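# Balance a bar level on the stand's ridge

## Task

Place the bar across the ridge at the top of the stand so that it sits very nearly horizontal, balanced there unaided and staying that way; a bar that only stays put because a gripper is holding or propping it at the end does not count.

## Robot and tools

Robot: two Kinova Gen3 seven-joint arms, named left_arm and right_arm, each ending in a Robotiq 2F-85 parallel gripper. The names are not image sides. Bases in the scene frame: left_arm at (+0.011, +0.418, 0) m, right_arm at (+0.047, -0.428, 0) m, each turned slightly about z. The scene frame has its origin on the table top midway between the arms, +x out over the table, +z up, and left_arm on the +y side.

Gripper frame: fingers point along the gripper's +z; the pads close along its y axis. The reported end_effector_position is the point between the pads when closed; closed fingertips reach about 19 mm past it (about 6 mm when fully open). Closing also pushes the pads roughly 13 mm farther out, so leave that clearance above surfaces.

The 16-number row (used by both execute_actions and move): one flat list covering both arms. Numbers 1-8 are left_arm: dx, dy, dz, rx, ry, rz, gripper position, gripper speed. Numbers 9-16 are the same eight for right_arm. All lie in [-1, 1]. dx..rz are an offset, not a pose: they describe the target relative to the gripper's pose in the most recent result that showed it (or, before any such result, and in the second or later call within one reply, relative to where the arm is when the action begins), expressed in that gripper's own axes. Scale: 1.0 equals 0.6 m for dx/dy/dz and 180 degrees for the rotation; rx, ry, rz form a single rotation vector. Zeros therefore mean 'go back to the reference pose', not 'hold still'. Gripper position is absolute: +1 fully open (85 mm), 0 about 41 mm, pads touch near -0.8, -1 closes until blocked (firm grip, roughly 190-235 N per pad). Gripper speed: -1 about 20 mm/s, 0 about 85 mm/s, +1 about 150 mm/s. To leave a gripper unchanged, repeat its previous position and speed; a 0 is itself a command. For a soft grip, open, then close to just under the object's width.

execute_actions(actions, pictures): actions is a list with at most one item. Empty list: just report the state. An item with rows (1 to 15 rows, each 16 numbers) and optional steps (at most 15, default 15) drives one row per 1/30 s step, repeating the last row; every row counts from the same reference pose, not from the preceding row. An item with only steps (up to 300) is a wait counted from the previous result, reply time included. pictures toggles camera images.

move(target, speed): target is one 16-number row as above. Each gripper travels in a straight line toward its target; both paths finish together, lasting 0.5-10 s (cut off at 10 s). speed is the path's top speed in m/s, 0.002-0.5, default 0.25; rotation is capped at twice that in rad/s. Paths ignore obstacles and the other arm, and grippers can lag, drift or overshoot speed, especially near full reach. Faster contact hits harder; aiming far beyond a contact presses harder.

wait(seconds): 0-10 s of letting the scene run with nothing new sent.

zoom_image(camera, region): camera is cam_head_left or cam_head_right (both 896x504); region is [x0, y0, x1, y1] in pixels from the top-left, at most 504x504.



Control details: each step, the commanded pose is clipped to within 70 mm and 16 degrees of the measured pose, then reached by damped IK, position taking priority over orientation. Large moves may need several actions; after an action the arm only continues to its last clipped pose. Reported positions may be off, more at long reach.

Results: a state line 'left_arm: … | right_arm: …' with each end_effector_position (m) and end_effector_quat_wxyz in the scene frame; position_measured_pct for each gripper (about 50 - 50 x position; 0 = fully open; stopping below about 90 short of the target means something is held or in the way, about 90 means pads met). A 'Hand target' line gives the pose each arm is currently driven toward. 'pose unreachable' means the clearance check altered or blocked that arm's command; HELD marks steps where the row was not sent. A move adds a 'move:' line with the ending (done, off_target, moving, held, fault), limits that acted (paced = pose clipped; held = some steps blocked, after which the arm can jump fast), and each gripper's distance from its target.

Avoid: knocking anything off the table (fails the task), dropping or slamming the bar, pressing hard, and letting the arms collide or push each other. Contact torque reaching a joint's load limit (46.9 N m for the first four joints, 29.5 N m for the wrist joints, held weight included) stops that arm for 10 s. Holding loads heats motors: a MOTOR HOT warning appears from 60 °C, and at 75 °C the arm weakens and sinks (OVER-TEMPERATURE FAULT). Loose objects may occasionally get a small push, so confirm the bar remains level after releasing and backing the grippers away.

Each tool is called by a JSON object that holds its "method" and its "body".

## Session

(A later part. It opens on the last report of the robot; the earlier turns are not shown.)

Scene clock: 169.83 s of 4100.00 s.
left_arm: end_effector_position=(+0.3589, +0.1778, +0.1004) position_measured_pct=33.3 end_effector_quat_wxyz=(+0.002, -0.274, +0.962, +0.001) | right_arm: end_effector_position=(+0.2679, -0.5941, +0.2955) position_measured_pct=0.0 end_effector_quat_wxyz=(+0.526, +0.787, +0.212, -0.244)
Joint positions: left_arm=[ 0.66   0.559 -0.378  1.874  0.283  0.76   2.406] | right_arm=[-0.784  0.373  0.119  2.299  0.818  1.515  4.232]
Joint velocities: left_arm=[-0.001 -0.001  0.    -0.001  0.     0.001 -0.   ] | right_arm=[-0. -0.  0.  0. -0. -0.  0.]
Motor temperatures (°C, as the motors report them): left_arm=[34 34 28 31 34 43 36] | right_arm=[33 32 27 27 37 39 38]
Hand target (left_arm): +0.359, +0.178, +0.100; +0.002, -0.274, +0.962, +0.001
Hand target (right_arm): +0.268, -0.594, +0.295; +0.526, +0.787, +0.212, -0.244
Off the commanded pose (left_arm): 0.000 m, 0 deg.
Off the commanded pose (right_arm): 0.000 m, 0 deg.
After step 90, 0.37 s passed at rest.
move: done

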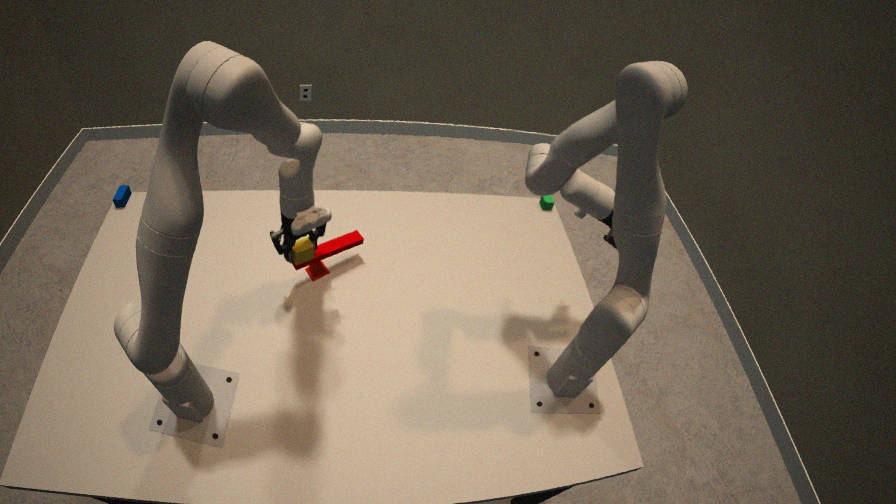

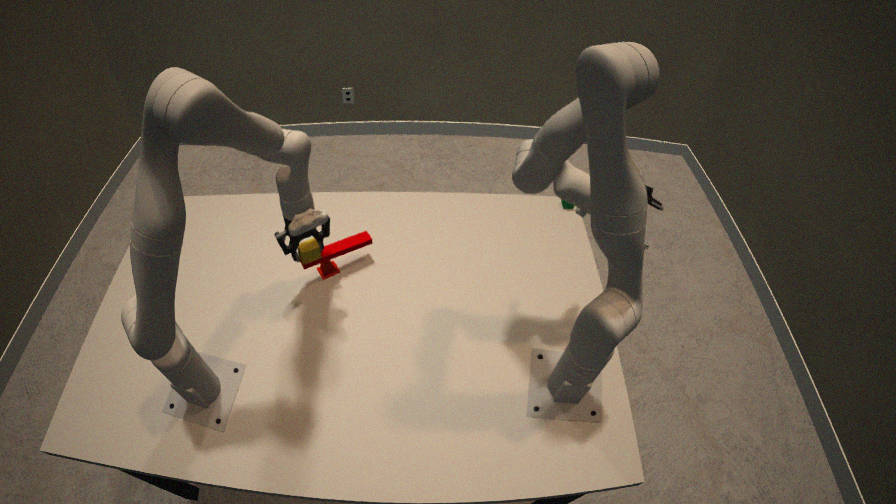

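Still tipping to the long end. Shift +2 mm.

{"method": "move", "body": {"target": [0,0,0,0,0,0,-1,-1,0,0,0,0,0,0,1,0], "speed": 0.01}}

{"method": "move", "body": {"target": [0,0,-0.004,0,0,0,-1,-1,0,0,0,0,0,0,1,0], "speed": 0.01}}

{"method": "move", "body": {"target": [0,0.0034,0,0,0,0,-1,-1,0,0,0,0,0,0,1,0], "speed": 0.01}}

{"method": "move", "body": {"target": [0,0,0.0044,0,0,0,-1,-1,0,0,0,0,0,0,1,0], "speed": 0.004}}

{"method": "zoom_image", "body": {"camera": "cam_head_left", "region": [280, 215, 380, 290]}}

{"method": "move", "body": {"target": [0,0,0,0,0,0,0.26,-1,0,0,0,0,0,0,1,0], "speed": 0.01}}

{"method": "wait", "body": {"seconds": 0.7}}

{"method": "zoom_image", "body": {"camera": "cam_head_left", "region": [280, 215, 380, 290]}}

Scene clock: 178.67 s of 4100.00 s.
left_arm: end_effector_position=(+0.3588, +0.1778, +0.1007) position_measured_pct=42.9 end_effector_quat_wxyz=(+0.002, -0.274, +0.962, +0.001) | right_arm: end_effector_position=(+0.2679, -0.5941, +0.2955) position_measured_pct=0.0 end_effector_quat_wxyz=(+0.526, +0.787, +0.212, -0.244)
Joint positions: left_arm=[ 0.66   0.558 -0.379  1.874  0.283  0.76   2.406] | right_arm=[-0.784  0.373  0.119  2.299  0.818  1.515  4.232]
Joint velocities: left_arm=[ 0.    -0.     0.001 -0.    -0.     0.     0.   ] | right_arm=[ 0.    -0.001 -0.     0.    -0.    -0.     0.   ]
Motor temperatures (°C, as the motors report them): left_arm=[34 34 28 31 34 43 36] | right_arm=[33 32 27 27 37 39 38]
Hand target (left_arm): +0.359, +0.178, +0.100; +0.002, -0.274, +0.962, +0.001
Hand target (right_arm): +0.268, -0.594, +0.295; +0.526, +0.787, +0.212, -0.244
Off the commanded pose (left_arm): 0.000 m, 0 deg.
Off the commanded pose (right_arm): 0.000 m, 0 deg.
After step 90, 4.83 s passed at rest.
move: done

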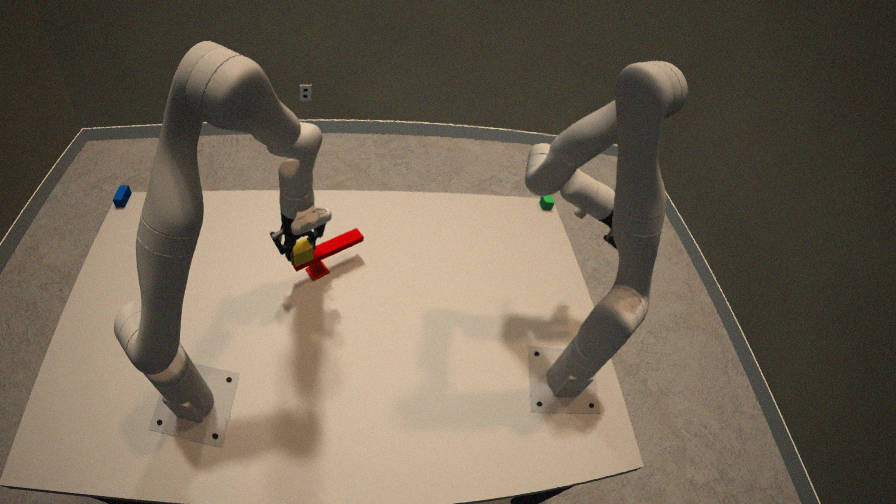

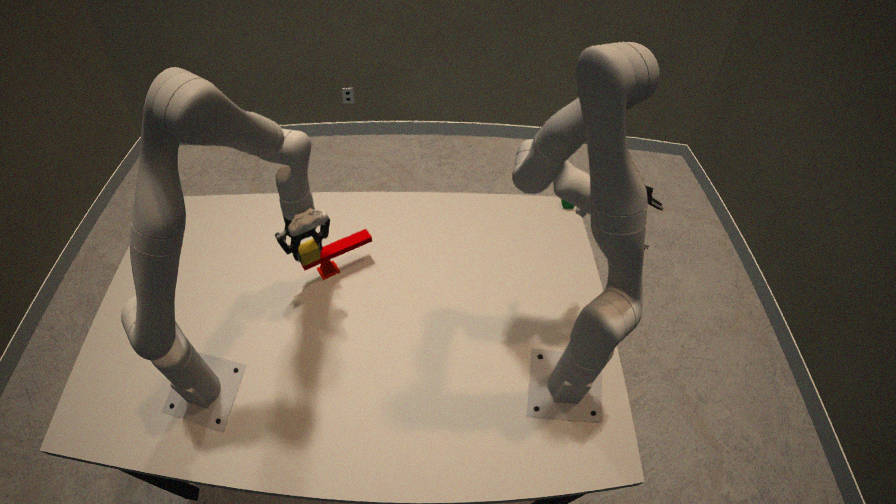

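Scene clock: 179.37 s of 4100.00 s.
left_arm: end_effector_position=(+0.3588, +0.1778, +0.1031) position_measured_pct=42.9 end_effector_quat_wxyz=(+0.002, -0.274, +0.962, +0.001) | right_arm: end_effector_position=(+0.2679, -0.5941, +0.2955) position_measured_pct=0.0 end_effector_quat_wxyz=(+0.526, +0.787, +0.212, -0.244)
Joint positions: left_arm=[ 0.661  0.554 -0.381  1.872  0.28   0.767  2.409] | right_arm=[-0.784  0.373  0.119  2.299  0.818  1.515  4.232]
Joint velocities: left_arm=[-0.    -0.     0.     0.001 -0.001  0.001  0.   ] | right_arm=[-0.    -0.     0.001  0.001  0.     0.001 -0.   ]
Motor temperatures (°C, as the motors report them): left_arm=[34 34 28 31 34 43 36] | right_arm=[33 32 27 27 37 39 38]
Hand target (left_arm): +0.359, +0.178, +0.103; +0.002, -0.274, +0.962, +0.001
Hand target (right_arm): +0.268, -0.594, +0.295; +0.526, +0.787, +0.212, -0.244
Off the commanded pose (left_arm): 0.000 m, 0 deg.
Off the commanded pose (right_arm): 0.000 m, 0 deg.
move: done

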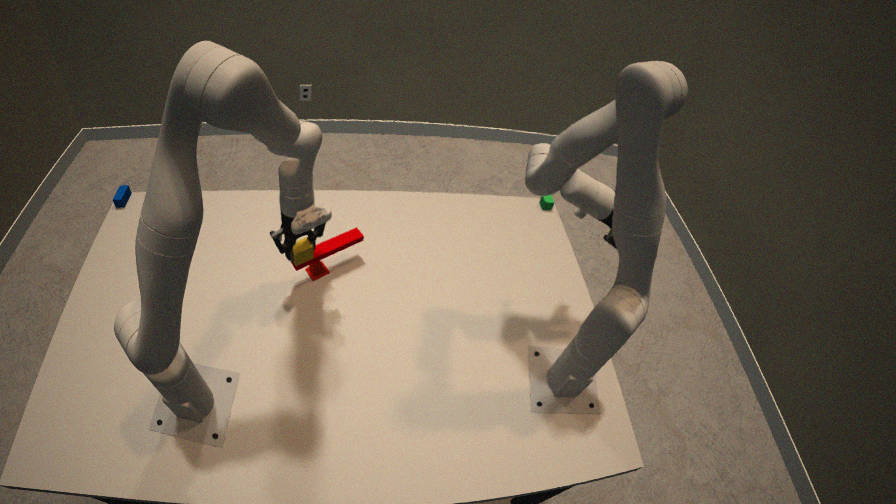

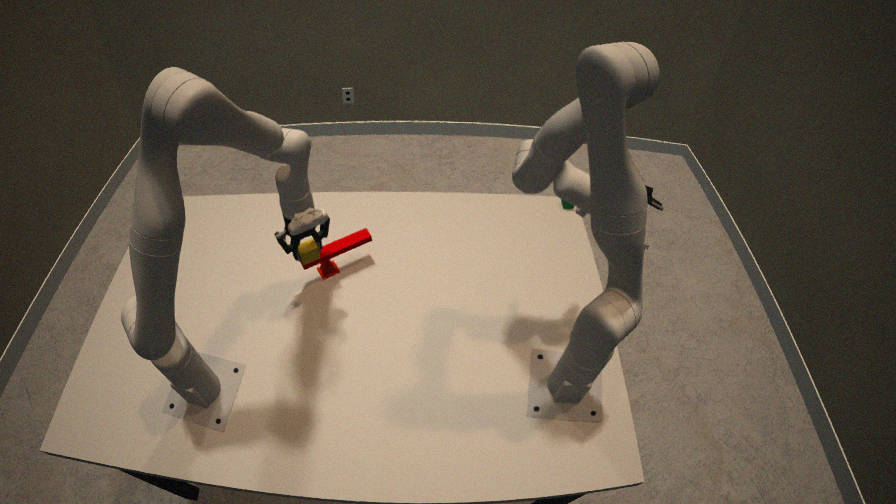

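Scene clock: 180.07 s of 4100.00 s.
left_arm: end_effector_position=(+0.3578, +0.1796, +0.1031) position_measured_pct=42.9 end_effector_quat_wxyz=(+0.002, -0.274, +0.962, +0.001) | right_arm: end_effector_position=(+0.2679, -0.5941, +0.2955) position_measured_pct=0.0 end_effector_quat_wxyz=(+0.526, +0.787, +0.212, -0.244)
Joint positions: left_arm=[ 0.66   0.551 -0.381  1.878  0.28   0.764  2.406] | right_arm=[-0.784  0.373  0.119  2.299  0.818  1.515  4.232]
Joint velocities: left_arm=[-0.002 -0.001  0.     0.001  0.001 -0.002 -0.002] | right_arm=[ 0.001  0.001  0.    -0.001 -0.     0.001  0.   ]
Motor temperatures (°C, as the motors report them): left_arm=[34 34 28 31 34 43 36] | right_arm=[33 32 27 27 37 39 38]
Hand target (left_arm): +0.358, +0.180, +0.103; +0.002, -0.274, +0.962, +0.001
Hand target (right_arm): +0.268, -0.594, +0.295; +0.526, +0.787, +0.212, -0.244
Off the commanded pose (left_arm): 0.000 m, 0 deg.
Off the commanded pose (right_arm): 0.000 m, 0 deg.
move: done

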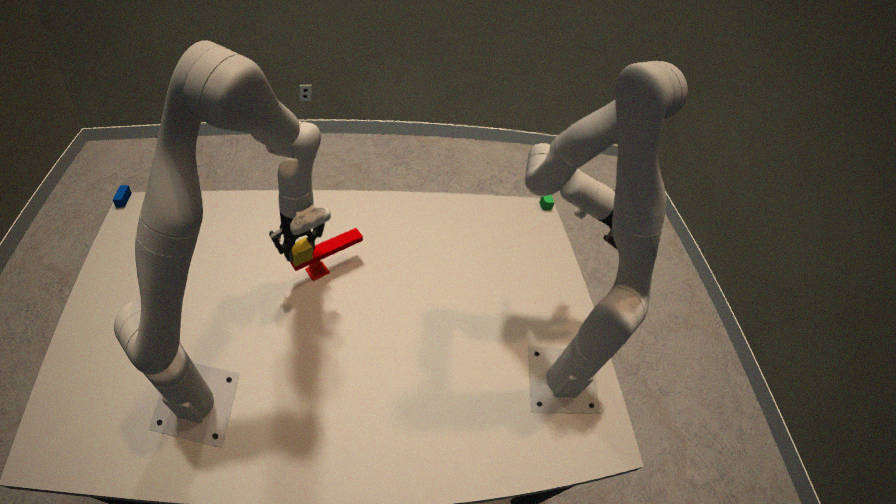

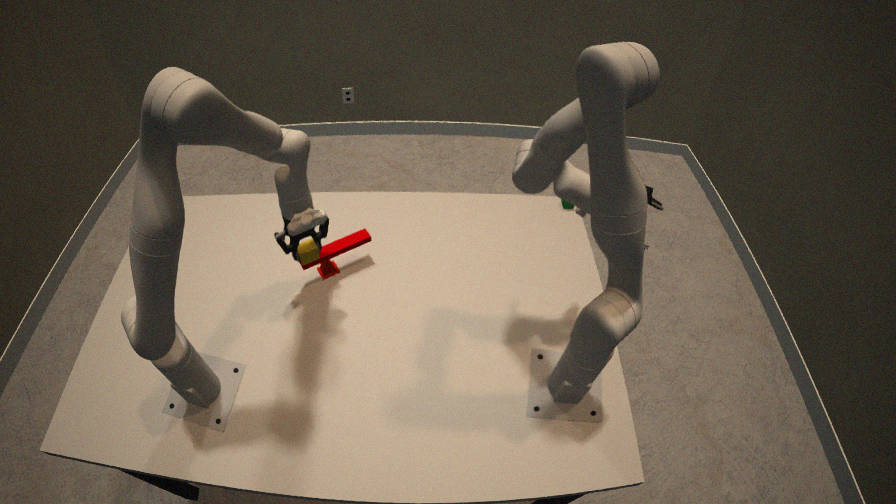

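Scene clock: 180.93 s of 4100.00 s.
left_arm: end_effector_position=(+0.3578, +0.1795, +0.1007) position_measured_pct=42.9 end_effector_quat_wxyz=(+0.002, -0.274, +0.962, +0.000) | right_arm: end_effector_position=(+0.2679, -0.5941, +0.2955) position_measured_pct=0.0 end_effector_quat_wxyz=(+0.526, +0.787, +0.212, -0.244)
Joint positions: left_arm=[ 0.658  0.555 -0.379  1.881  0.283  0.757  2.404] | right_arm=[-0.784  0.373  0.119  2.299  0.818  1.515  4.232]
Joint velocities: left_arm=[-0.     0.001 -0.    -0.001  0.001  0.001 -0.001] | right_arm=[ 0.    -0.     0.     0.    -0.    -0.002  0.   ]
Motor temperatures (°C, as the motors report them): left_arm=[34 34 28 31 34 43 36] | right_arm=[33 32 27 27 37 39 38]
Hand target (left_arm): +0.358, +0.180, +0.100; +0.002, -0.274, +0.962, +0.001
Hand target (right_arm): +0.268, -0.594, +0.295; +0.526, +0.787, +0.212, -0.244
Off the commanded pose (left_arm): 0.000 m, 0 deg.
Off the commanded pose (right_arm): 0.000 m, 0 deg.
move: done

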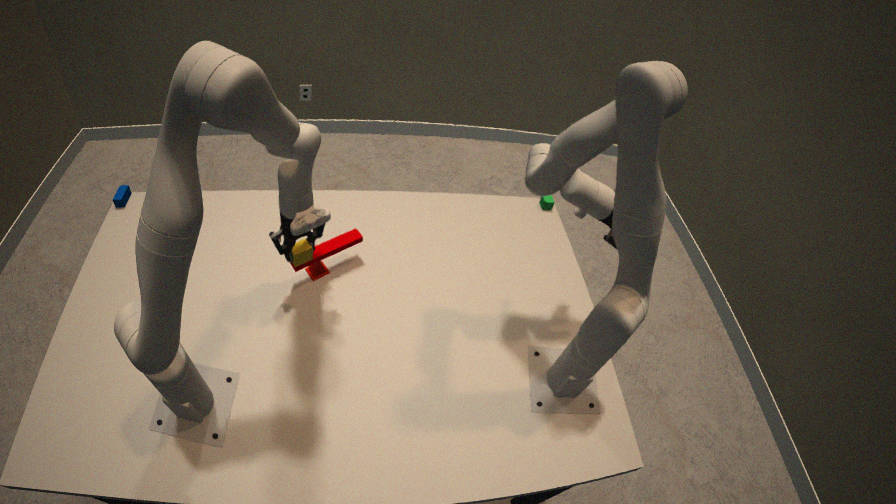

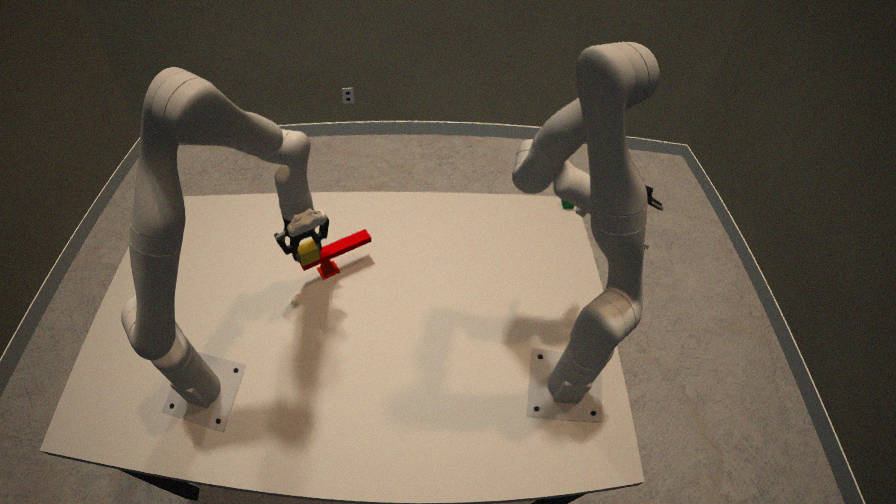

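Region (280, 215, 380, 290) of cam_head_left's 896x504 image, scaled by 5.040, with more detail than that image has; it fills the top 378 rows of this view, and the rest is white.

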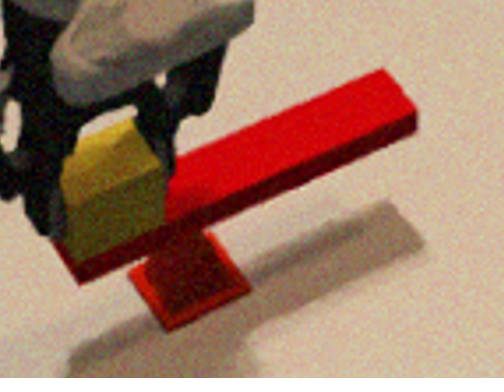

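Scene clock: 181.50 s of 4100.00 s.
left_arm: end_effector_position=(+0.3578, +0.1795, +0.1007) position_measured_pct=36.9 end_effector_quat_wxyz=(+0.002, -0.274, +0.962, +0.000) | right_arm: end_effector_position=(+0.2679, -0.5941, +0.2955) position_measured_pct=0.0 end_effector_quat_wxyz=(+0.526, +0.787, +0.212, -0.244)
Joint positions: left_arm=[ 0.658  0.555 -0.379  1.881  0.283  0.757  2.404] | right_arm=[-0.784  0.373  0.119  2.299  0.818  1.515  4.232]
Joint velocities: left_arm=[-0.    -0.001 -0.     0.     0.001  0.    -0.001] | right_arm=[ 0.    -0.    -0.001 -0.    -0.    -0.001  0.   ]
Motor temperatures (°C, as the motors report them): left_arm=[34 34 28 31 34 43 36] | right_arm=[33 32 27 27 37 39 38]
Hand target (left_arm): +0.358, +0.180, +0.101; +0.002, -0.274, +0.962, +0.000
Hand target (right_arm): +0.268, -0.594, +0.295; +0.526, +0.787, +0.212, -0.244
Off the commanded pose (left_arm): 0.000 m, 0 deg.
Off the commanded pose (right_arm): 0.000 m, 0 deg.
move: done

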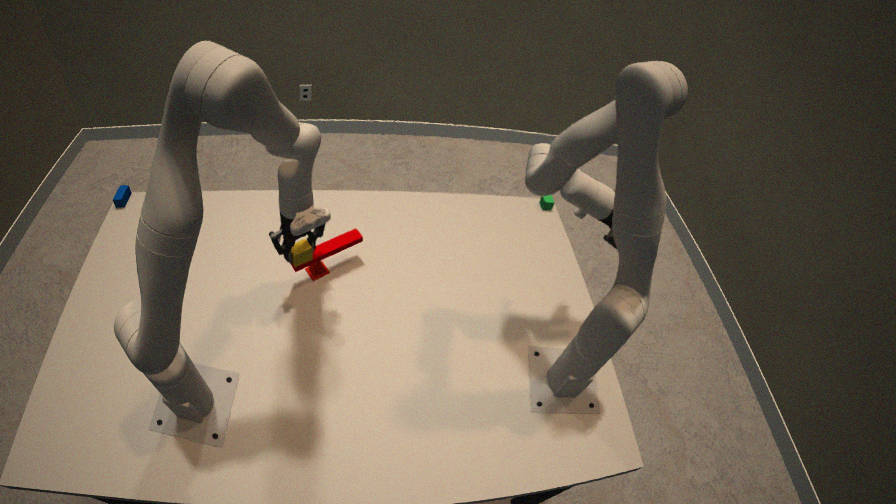

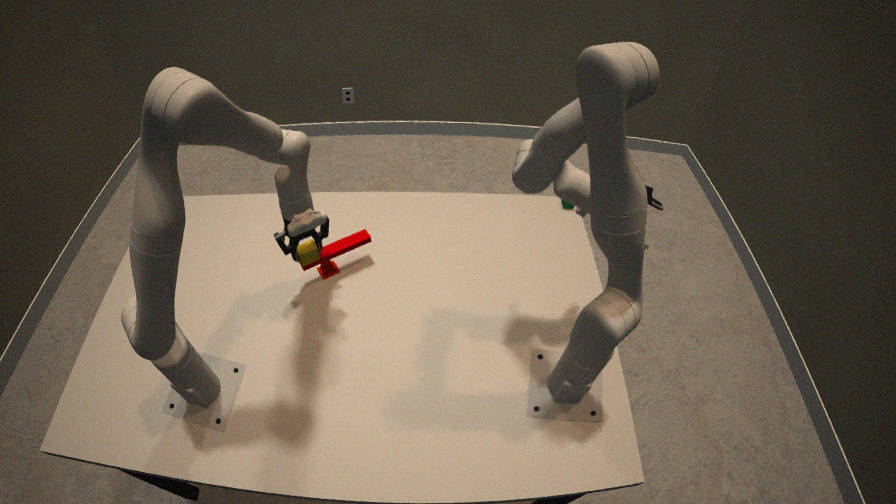

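Scene clock: 182.20 s of 4100.00 s.
left_arm: end_effector_position=(+0.3578, +0.1795, +0.1007) position_measured_pct=36.9 end_effector_quat_wxyz=(+0.002, -0.274, +0.962, +0.000) | right_arm: end_effector_position=(+0.2679, -0.5941, +0.2955) position_measured_pct=0.0 end_effector_quat_wxyz=(+0.526, +0.787, +0.212, -0.244)
Joint positions: left_arm=[ 0.658  0.555 -0.379  1.881  0.283  0.757  2.404] | right_arm=[-0.784  0.373  0.119  2.299  0.818  1.515  4.232]
Joint velocities: left_arm=[-0.    -0.     0.001  0.001 -0.    -0.     0.   ] | right_arm=[ 0. -0. -0. -0.  0.  0. -0.]
Motor temperatures (°C, as the motors report them): left_arm=[34 34 28 31 34 43 36] | right_arm=[33 32 27 27 37 39 38]
Hand target (left_arm): +0.358, +0.180, +0.101; +0.002, -0.274, +0.962, +0.000
Hand target (right_arm): +0.268, -0.594, +0.295; +0.526, +0.787, +0.212, -0.244
Off the commanded pose (left_arm): 0.000 m, 0 deg.
Off the commanded pose (right_arm): 0.000 m, 0 deg.
Steps of this call (steps 1 to 21: nothing new was sent). Readings (end_effector_position | what the end effector reports):
1: left_arm (+0.3578, +0.1795, +0.1007) | right_arm (+0.2679, -0.5941, +0.2955) | left_arm position_measured_pct=36.9 | right_arm position_measured_pct=0.0
2: left_arm (+0.3578, +0.1795, +0.1007) | right_arm (+0.2679, -0.5941, +0.2955) | left_arm position_measured_pct=36.9 | right_arm position_measured_pct=0.0
4: left_arm (+0.3578, +0.1795, +0.1007) | right_arm (+0.2679, -0.5941, +0.2955) | left_arm position_measured_pct=36.9 | right_arm position_measured_pct=0.0
8: left_arm (+0.3578, +0.1795, +0.1007) | right_arm (+0.2679, -0.5941, +0.2955) | left_arm position_measured_pct=36.9 | right_arm position_measured_pct=0.0
21: the state above

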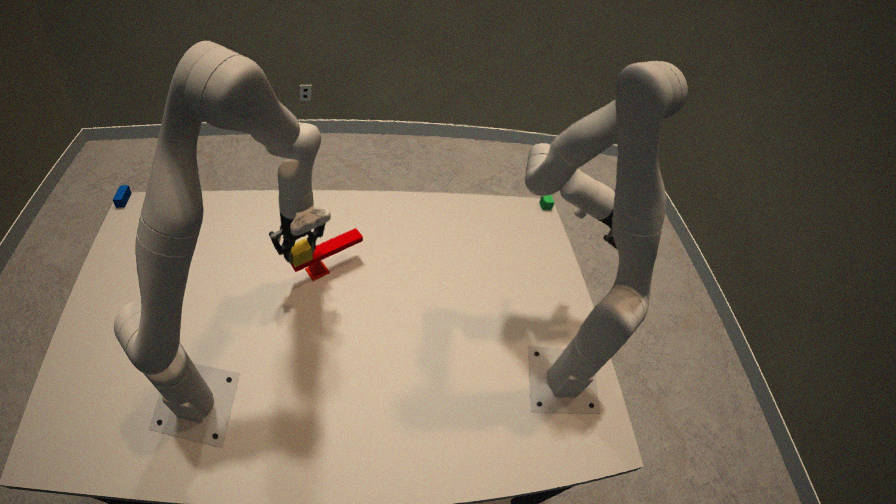

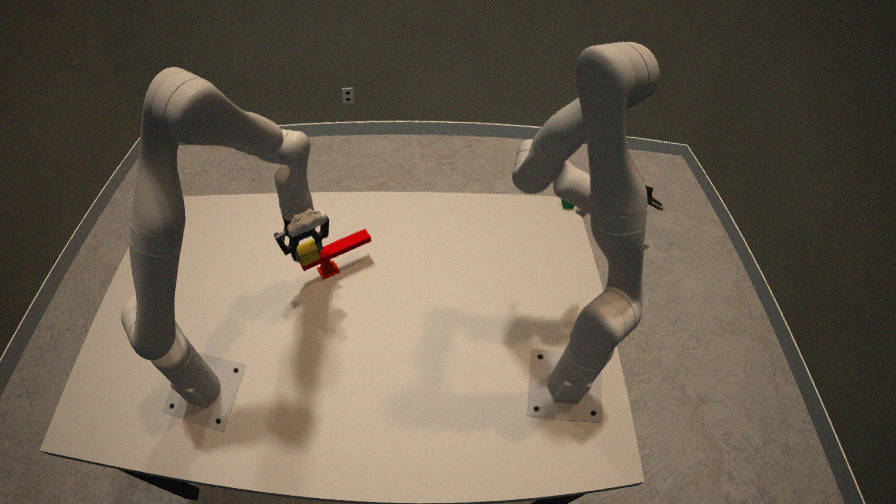

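Region (280, 215, 380, 290) of cam_head_left's 896x504 image, scaled by 5.040, with more detail than that image has; it fills the top 378 rows of this view, and the rest is white.

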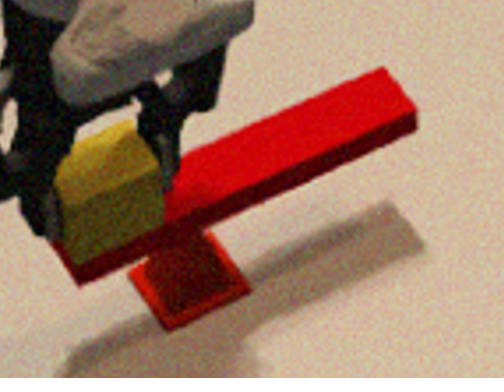

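{"method": "wait", "body": {"seconds": 0.1}}

{"method": "zoom_image", "body": {"camera": "cam_head_left", "region": [280, 215, 380, 290]}}

Scene clock: 185.77 s of 4100.00 s.
left_arm: end_effector_position=(+0.3578, +0.1795, +0.1007) position_measured_pct=36.9 end_effector_quat_wxyz=(+0.002, -0.274, +0.962, +0.000) | right_arm: end_effector_position=(+0.2679, -0.5941, +0.2955) position_measured_pct=0.0 end_effector_quat_wxyz=(+0.526, +0.787, +0.212, -0.244)
Joint positions: left_arm=[ 0.658  0.555 -0.379  1.881  0.283  0.757  2.404] | right_arm=[-0.784  0.373  0.119  2.299  0.818  1.515  4.232]
Joint velocities: left_arm=[ 0.     0.001 -0.    -0.    -0.001 -0.001 -0.   ] | right_arm=[-0.     0.001 -0.    -0.    -0.     0.001  0.   ]
Motor temperatures (°C, as the motors report them): left_arm=[34 34 28 31 34 43 36] | right_arm=[33 32 27 27 37 39 38]
Hand target (left_arm): +0.358, +0.180, +0.101; +0.002, -0.274, +0.962, +0.000
Hand target (right_arm): +0.268, -0.594, +0.295; +0.526, +0.787, +0.212, -0.244
Off the commanded pose (left_arm): 0.000 m, 0 deg.
Off the commanded pose (right_arm): 0.000 m, 0 deg.
Steps of this call (steps 1 to 90: nothing new was sent; then 0.57 s passed at rest). Readings (end_effector_position | what the end effector reports):
1: left_arm (+0.3578, +0.1795, +0.1007) | right_arm (+0.2679, -0.5941, +0.2955) | left_arm position_measured_pct=36.9 | right_arm position_measured_pct=0.0
2: left_arm (+0.3578, +0.1795, +0.1007) | right_arm (+0.2679, -0.5941, +0.2955) | left_arm position_measured_pct=36.9 | right_arm position_measured_pct=0.0
4: left_arm (+0.3578, +0.1795, +0.1007) | right_arm (+0.2679, -0.5941, +0.2955) | left_arm position_measured_pct=36.9 | right_arm position_measured_pct=0.0
8: left_arm (+0.3578, +0.1795, +0.1007) | right_arm (+0.2679, -0.5941, +0.2955) | left_arm position_measured_pct=36.9 | right_arm position_measured_pct=0.0
90: the state above

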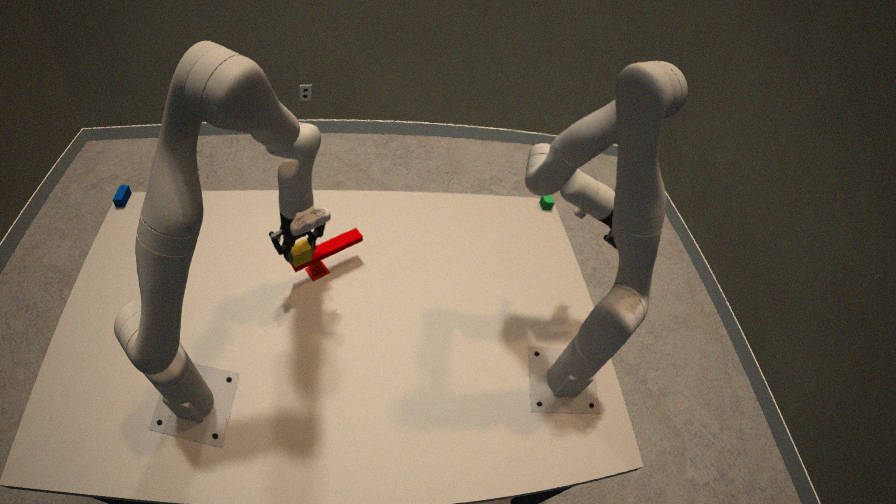

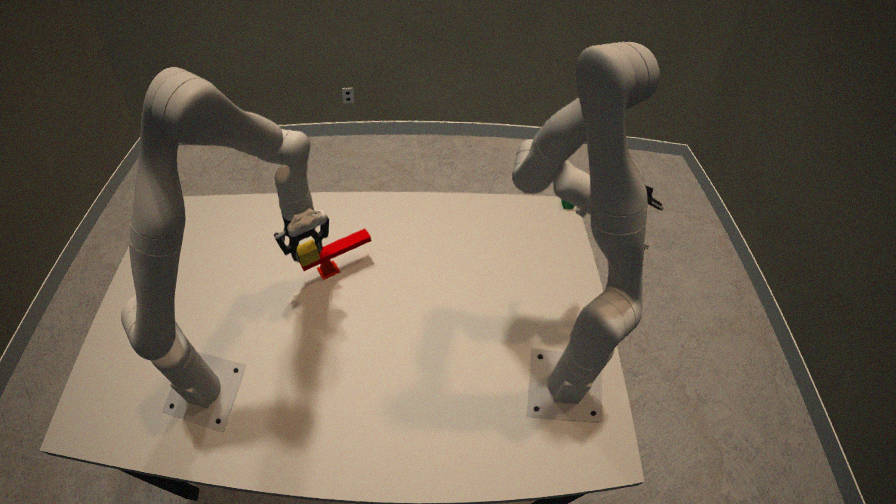

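Region (280, 215, 380, 290) of cam_head_left's 896x504 image, scaled by 5.040, with more detail than that image has; it fills the top 378 rows of this view, and the rest is white.

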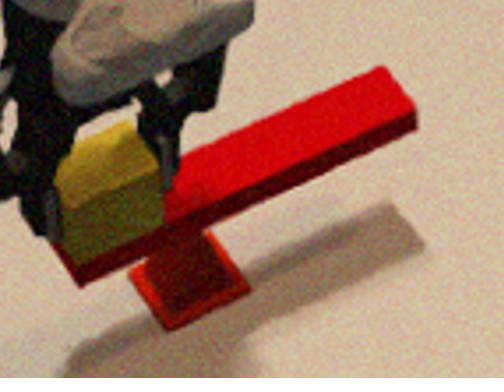

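{"method": "move", "body": {"target": [0,0,0,0,0,0,0.36,-1,0,0,0,0,0,0,1,0], "speed": 0.01}}

{"method": "wait", "body": {"seconds": 1.5}}

{"method": "zoom_image", "body": {"camera": "cam_head_left", "region": [280, 215, 380, 290]}}

Scene clock: 190.97 s of 4100.00 s.
left_arm: end_effector_position=(+0.3578, +0.1795, +0.1007) position_measured_pct=32.1 end_effector_quat_wxyz=(+0.002, -0.274, +0.962, +0.000) | right_arm: end_effector_position=(+0.2679, -0.5941, +0.2955) position_measured_pct=0.0 end_effector_quat_wxyz=(+0.526, +0.787, +0.212, -0.244)
Joint positions: left_arm=[ 0.658  0.555 -0.379  1.881  0.283  0.757  2.404] | right_arm=[-0.784  0.373  0.119  2.299  0.818  1.515  4.232]
Joint velocities: left_arm=[ 0.    -0.    -0.001  0.    -0.     0.     0.   ] | right_arm=[-0.    -0.001 -0.    -0.001  0.     0.001  0.   ]
Motor temperatures (°C, as the motors report them): left_arm=[34 34 28 31 34 43 36] | right_arm=[33 32 27 27 37 39 38]
Hand target (left_arm): +0.358, +0.180, +0.101; +0.002, -0.274, +0.962, +0.000
Hand target (right_arm): +0.268, -0.594, +0.295; +0.526, +0.787, +0.212, -0.244
Off the commanded pose (left_arm): 0.000 m, 0 deg.
Off the commanded pose (right_arm): 0.000 m, 0 deg.
After step 90, 1.50 s passed at rest.
move: done

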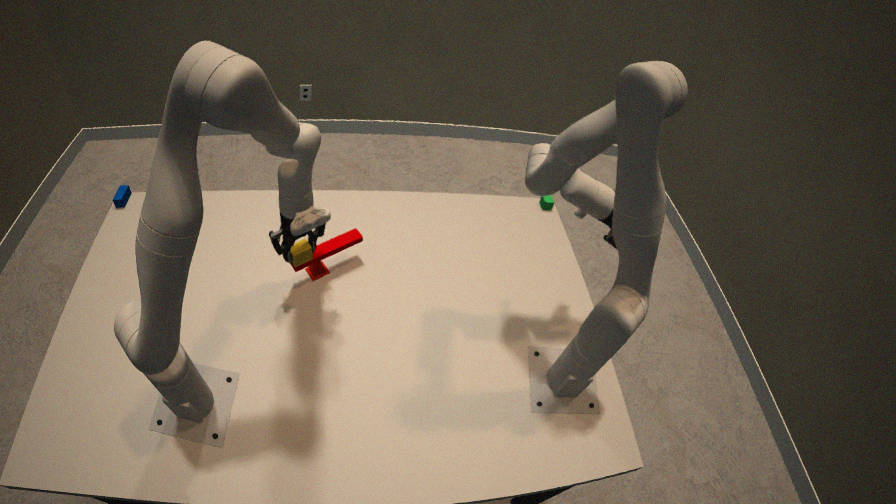

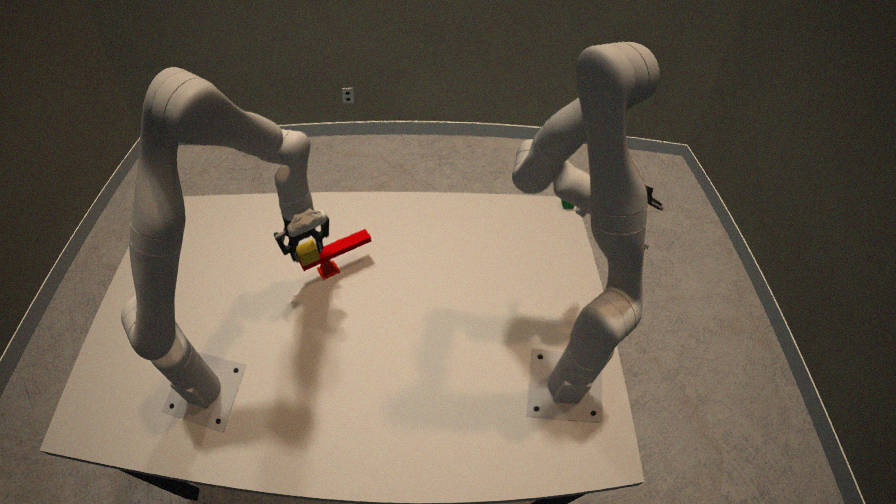

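Scene clock: 192.47 s of 4100.00 s.
left_arm: end_effector_position=(+0.3578, +0.1795, +0.1007) position_measured_pct=32.1 end_effector_quat_wxyz=(+0.002, -0.274, +0.962, +0.000) | right_arm: end_effector_position=(+0.2679, -0.5941, +0.2955) position_measured_pct=0.0 end_effector_quat_wxyz=(+0.526, +0.787, +0.212, -0.244)
Joint positions: left_arm=[ 0.658  0.555 -0.379  1.881  0.283  0.757  2.404] | right_arm=[-0.784  0.373  0.119  2.299  0.818  1.515  4.232]
Joint velocities: left_arm=[-0.001 -0.     0.001 -0.002  0.     0.     0.   ] | right_arm=[ 0.     0.001 -0.001 -0.    -0.    -0.     0.   ]
Motor temperatures (°C, as the motors report them): left_arm=[34 34 28 31 34 43 36] | right_arm=[33 32 27 27 37 39 38]
Hand target (left_arm): +0.358, +0.180, +0.101; +0.002, -0.274, +0.962, +0.000
Hand target (right_arm): +0.268, -0.594, +0.295; +0.526, +0.787, +0.212, -0.244
Off the commanded pose (left_arm): 0.000 m, 0 deg.
Off the commanded pose (right_arm): 0.000 m, 0 deg.
Steps of this call (steps 1 to 45: nothing new was sent). Readings (end_effector_position | what the end effector reports):
1: left_arm (+0.3578, +0.1795, +0.1007) | right_arm (+0.2679, -0.5941, +0.2955) | left_arm position_measured_pct=32.1 | right_arm position_measured_pct=0.0
2: left_arm (+0.3578, +0.1795, +0.1007) | right_arm (+0.2679, -0.5941, +0.2955) | left_arm position_measured_pct=32.1 | right_arm position_measured_pct=0.0
4: left_arm (+0.3578, +0.1795, +0.1007) | right_arm (+0.2679, -0.5941, +0.2955) | left_arm position_measured_pct=32.1 | right_arm position_measured_pct=0.0
8: left_arm (+0.3578, +0.1795, +0.1007) | right_arm (+0.2679, -0.5941, +0.2955) | left_arm position_measured_pct=32.1 | right_arm position_measured_pct=0.0
45: the state above

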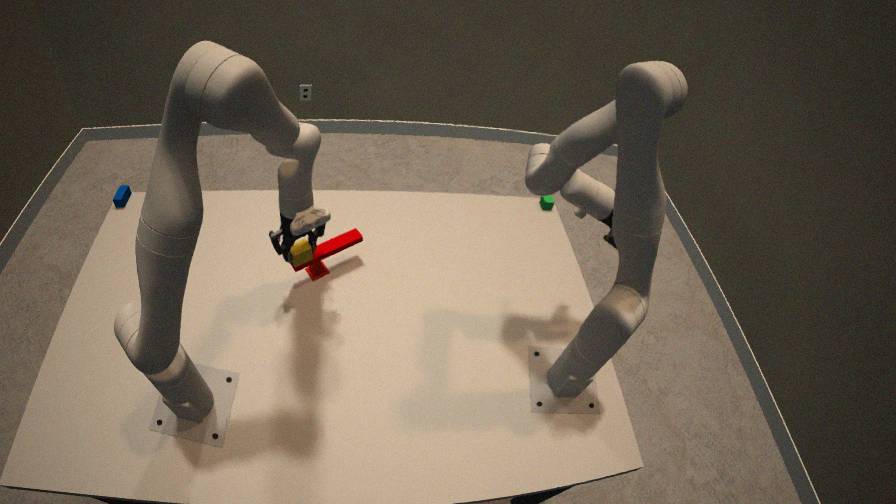

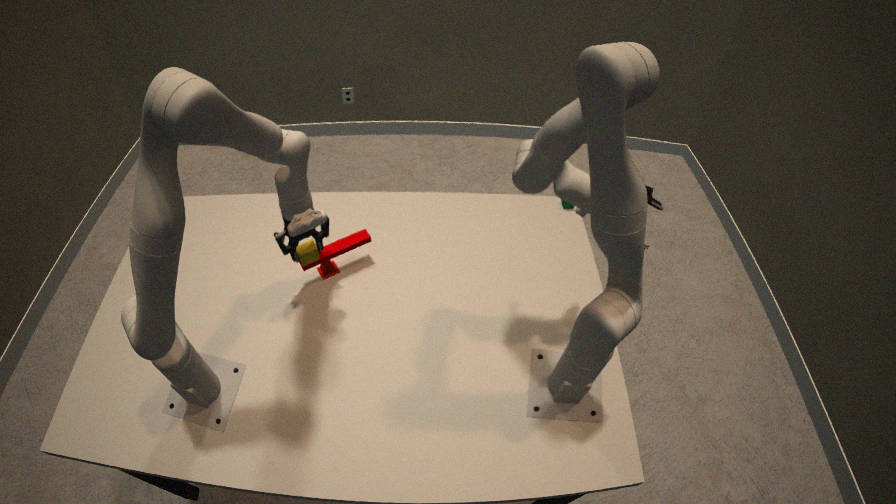

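Region (280, 215, 380, 290) of cam_head_left's 896x504 image, scaled by 5.040, with more detail than that image has; it fills the top 378 rows of this view, and the rest is white.

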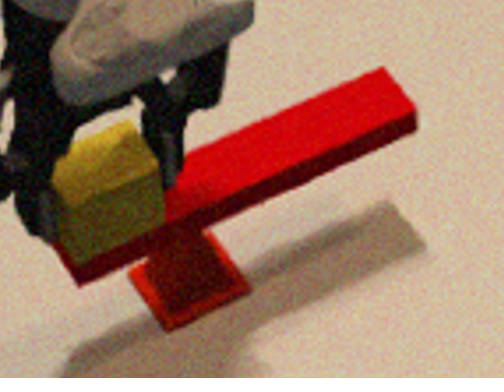

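{"method": "move", "body": {"target": [0,0,0,0,0,0,1,0,0,0,0,0,0,0,1,0], "speed": 0.01}}

{"method": "move", "body": {"target": [0,0,-0.12,0,0,0,1,0,0,0,0,0,0,0,1,0], "speed": 0.08}}

{"method": "zoom_image", "body": {"camera": "cam_head_left", "region": [280, 215, 380, 290]}}

Scene clock: 206.93 s of 4100.00 s.
left_arm: end_effector_position=(+0.3578, +0.1795, +0.1007) position_measured_pct=0.0 end_effector_quat_wxyz=(+0.002, -0.274, +0.962, +0.000) | right_arm: end_effector_position=(+0.2679, -0.5941, +0.2955) position_measured_pct=0.0 end_effector_quat_wxyz=(+0.526, +0.787, +0.212, -0.244)
Joint positions: left_arm=[ 0.658  0.555 -0.379  1.881  0.283  0.757  2.404] | right_arm=[-0.784  0.373  0.119  2.299  0.818  1.515  4.232]
Joint velocities: left_arm=[-0.001 -0.001 -0.001 -0.001 -0.     0.    -0.001] | right_arm=[ 0.    -0.     0.001  0.    -0.     0.    -0.   ]
Motor temperatures (°C, as the motors report them): left_arm=[34 34 28 31 34 43 36] | right_arm=[33 32 27 27 37 39 38]
Hand target (left_arm): +0.358, +0.180, +0.101; +0.002, -0.274, +0.962, +0.000
Hand target (right_arm): +0.268, -0.594, +0.295; +0.526, +0.787, +0.212, -0.244
Off the commanded pose (left_arm): 0.000 m, 0 deg.
Off the commanded pose (right_arm): 0.000 m, 0 deg.
After step 90, 10.73 s passed at rest.
move: done

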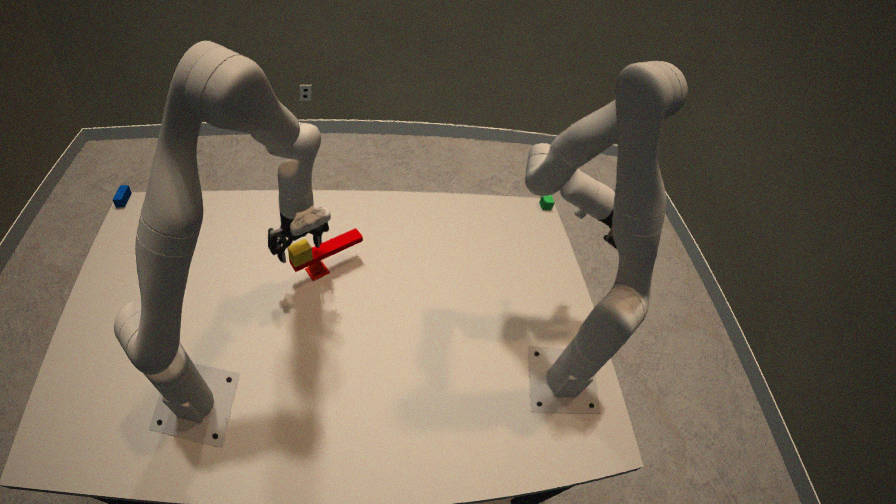

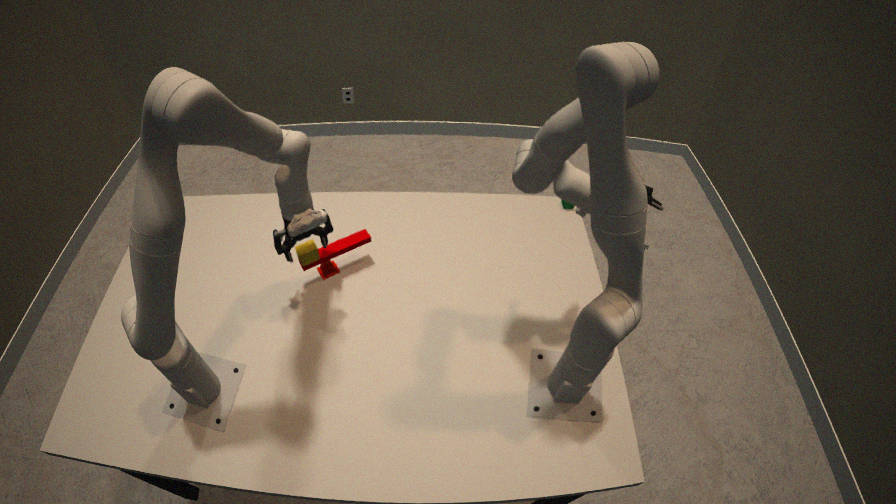

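Scene clock: 208.17 s of 4100.00 s.
left_arm: end_effector_position=(+0.3578, +0.1794, +0.1727) position_measured_pct=0.0 end_effector_quat_wxyz=(+0.002, -0.274, +0.962, +0.000) | right_arm: end_effector_position=(+0.2679, -0.5941, +0.2955) position_measured_pct=0.0 end_effector_quat_wxyz=(+0.526, +0.787, +0.212, -0.244)
Joint positions: left_arm=[ 0.695  0.437 -0.421  1.787  0.209  0.96   2.468] | right_arm=[-0.784  0.373  0.119  2.299  0.818  1.515  4.232]
Joint velocities: left_arm=[ 0.002 -0.005  0.    -0.002 -0.001  0.     0.001] | right_arm=[ 0.     0.    -0.    -0.    -0.     0.001 -0.   ]
Motor temperatures (°C, as the motors report them): left_arm=[34 34 28 31 34 43 36] | right_arm=[33 32 27 27 37 39 38]
Hand target (left_arm): +0.358, +0.179, +0.173; +0.002, -0.274, +0.962, +0.000
Hand target (right_arm): +0.268, -0.594, +0.295; +0.526, +0.787, +0.212, -0.244
Off the commanded pose (left_arm): 0.000 m, 0 deg.
Off the commanded pose (right_arm): 0.000 m, 0 deg.
move: done

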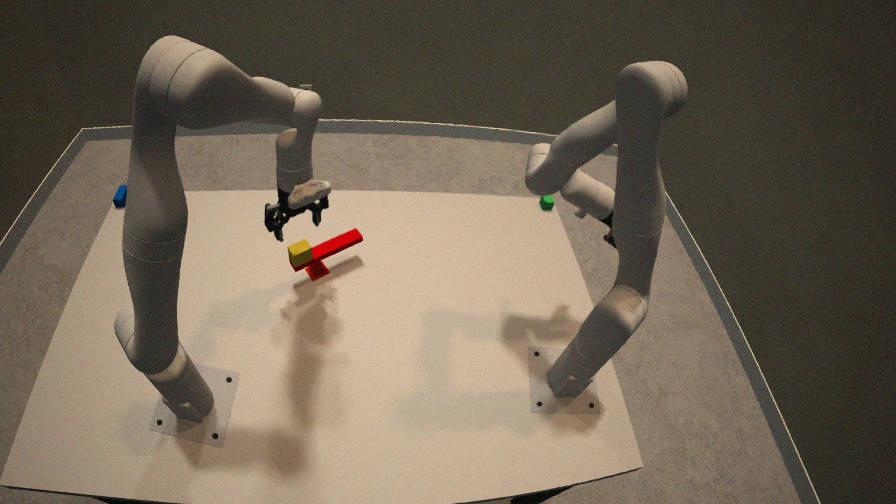

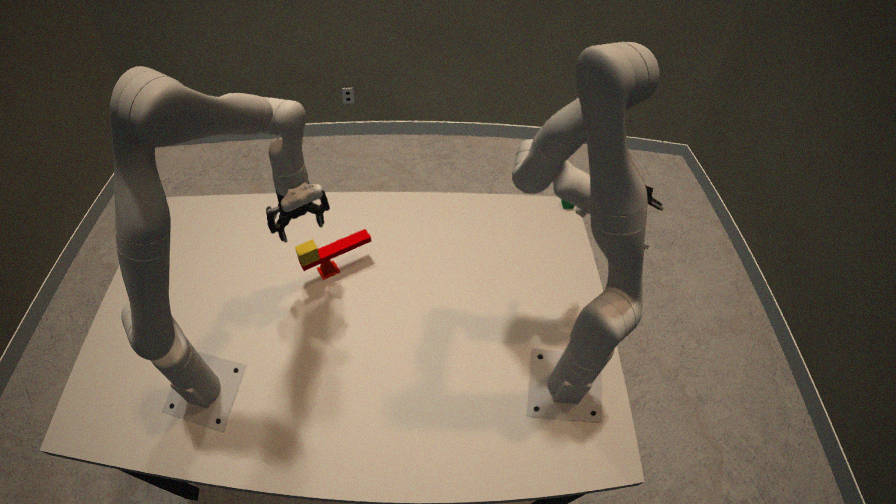

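Region (280, 215, 380, 290) of cam_head_left's 896x504 image, scaled by 5.040, with more detail than that image has; it fills the top 378 rows of this view, and the rest is white.

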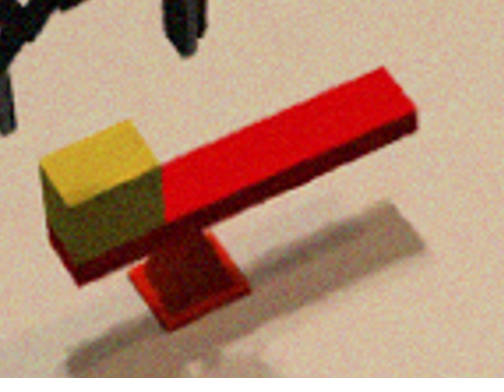

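{"method": "finished_scene", "body": {"scene": 2}}

The scene is finished: the task was done.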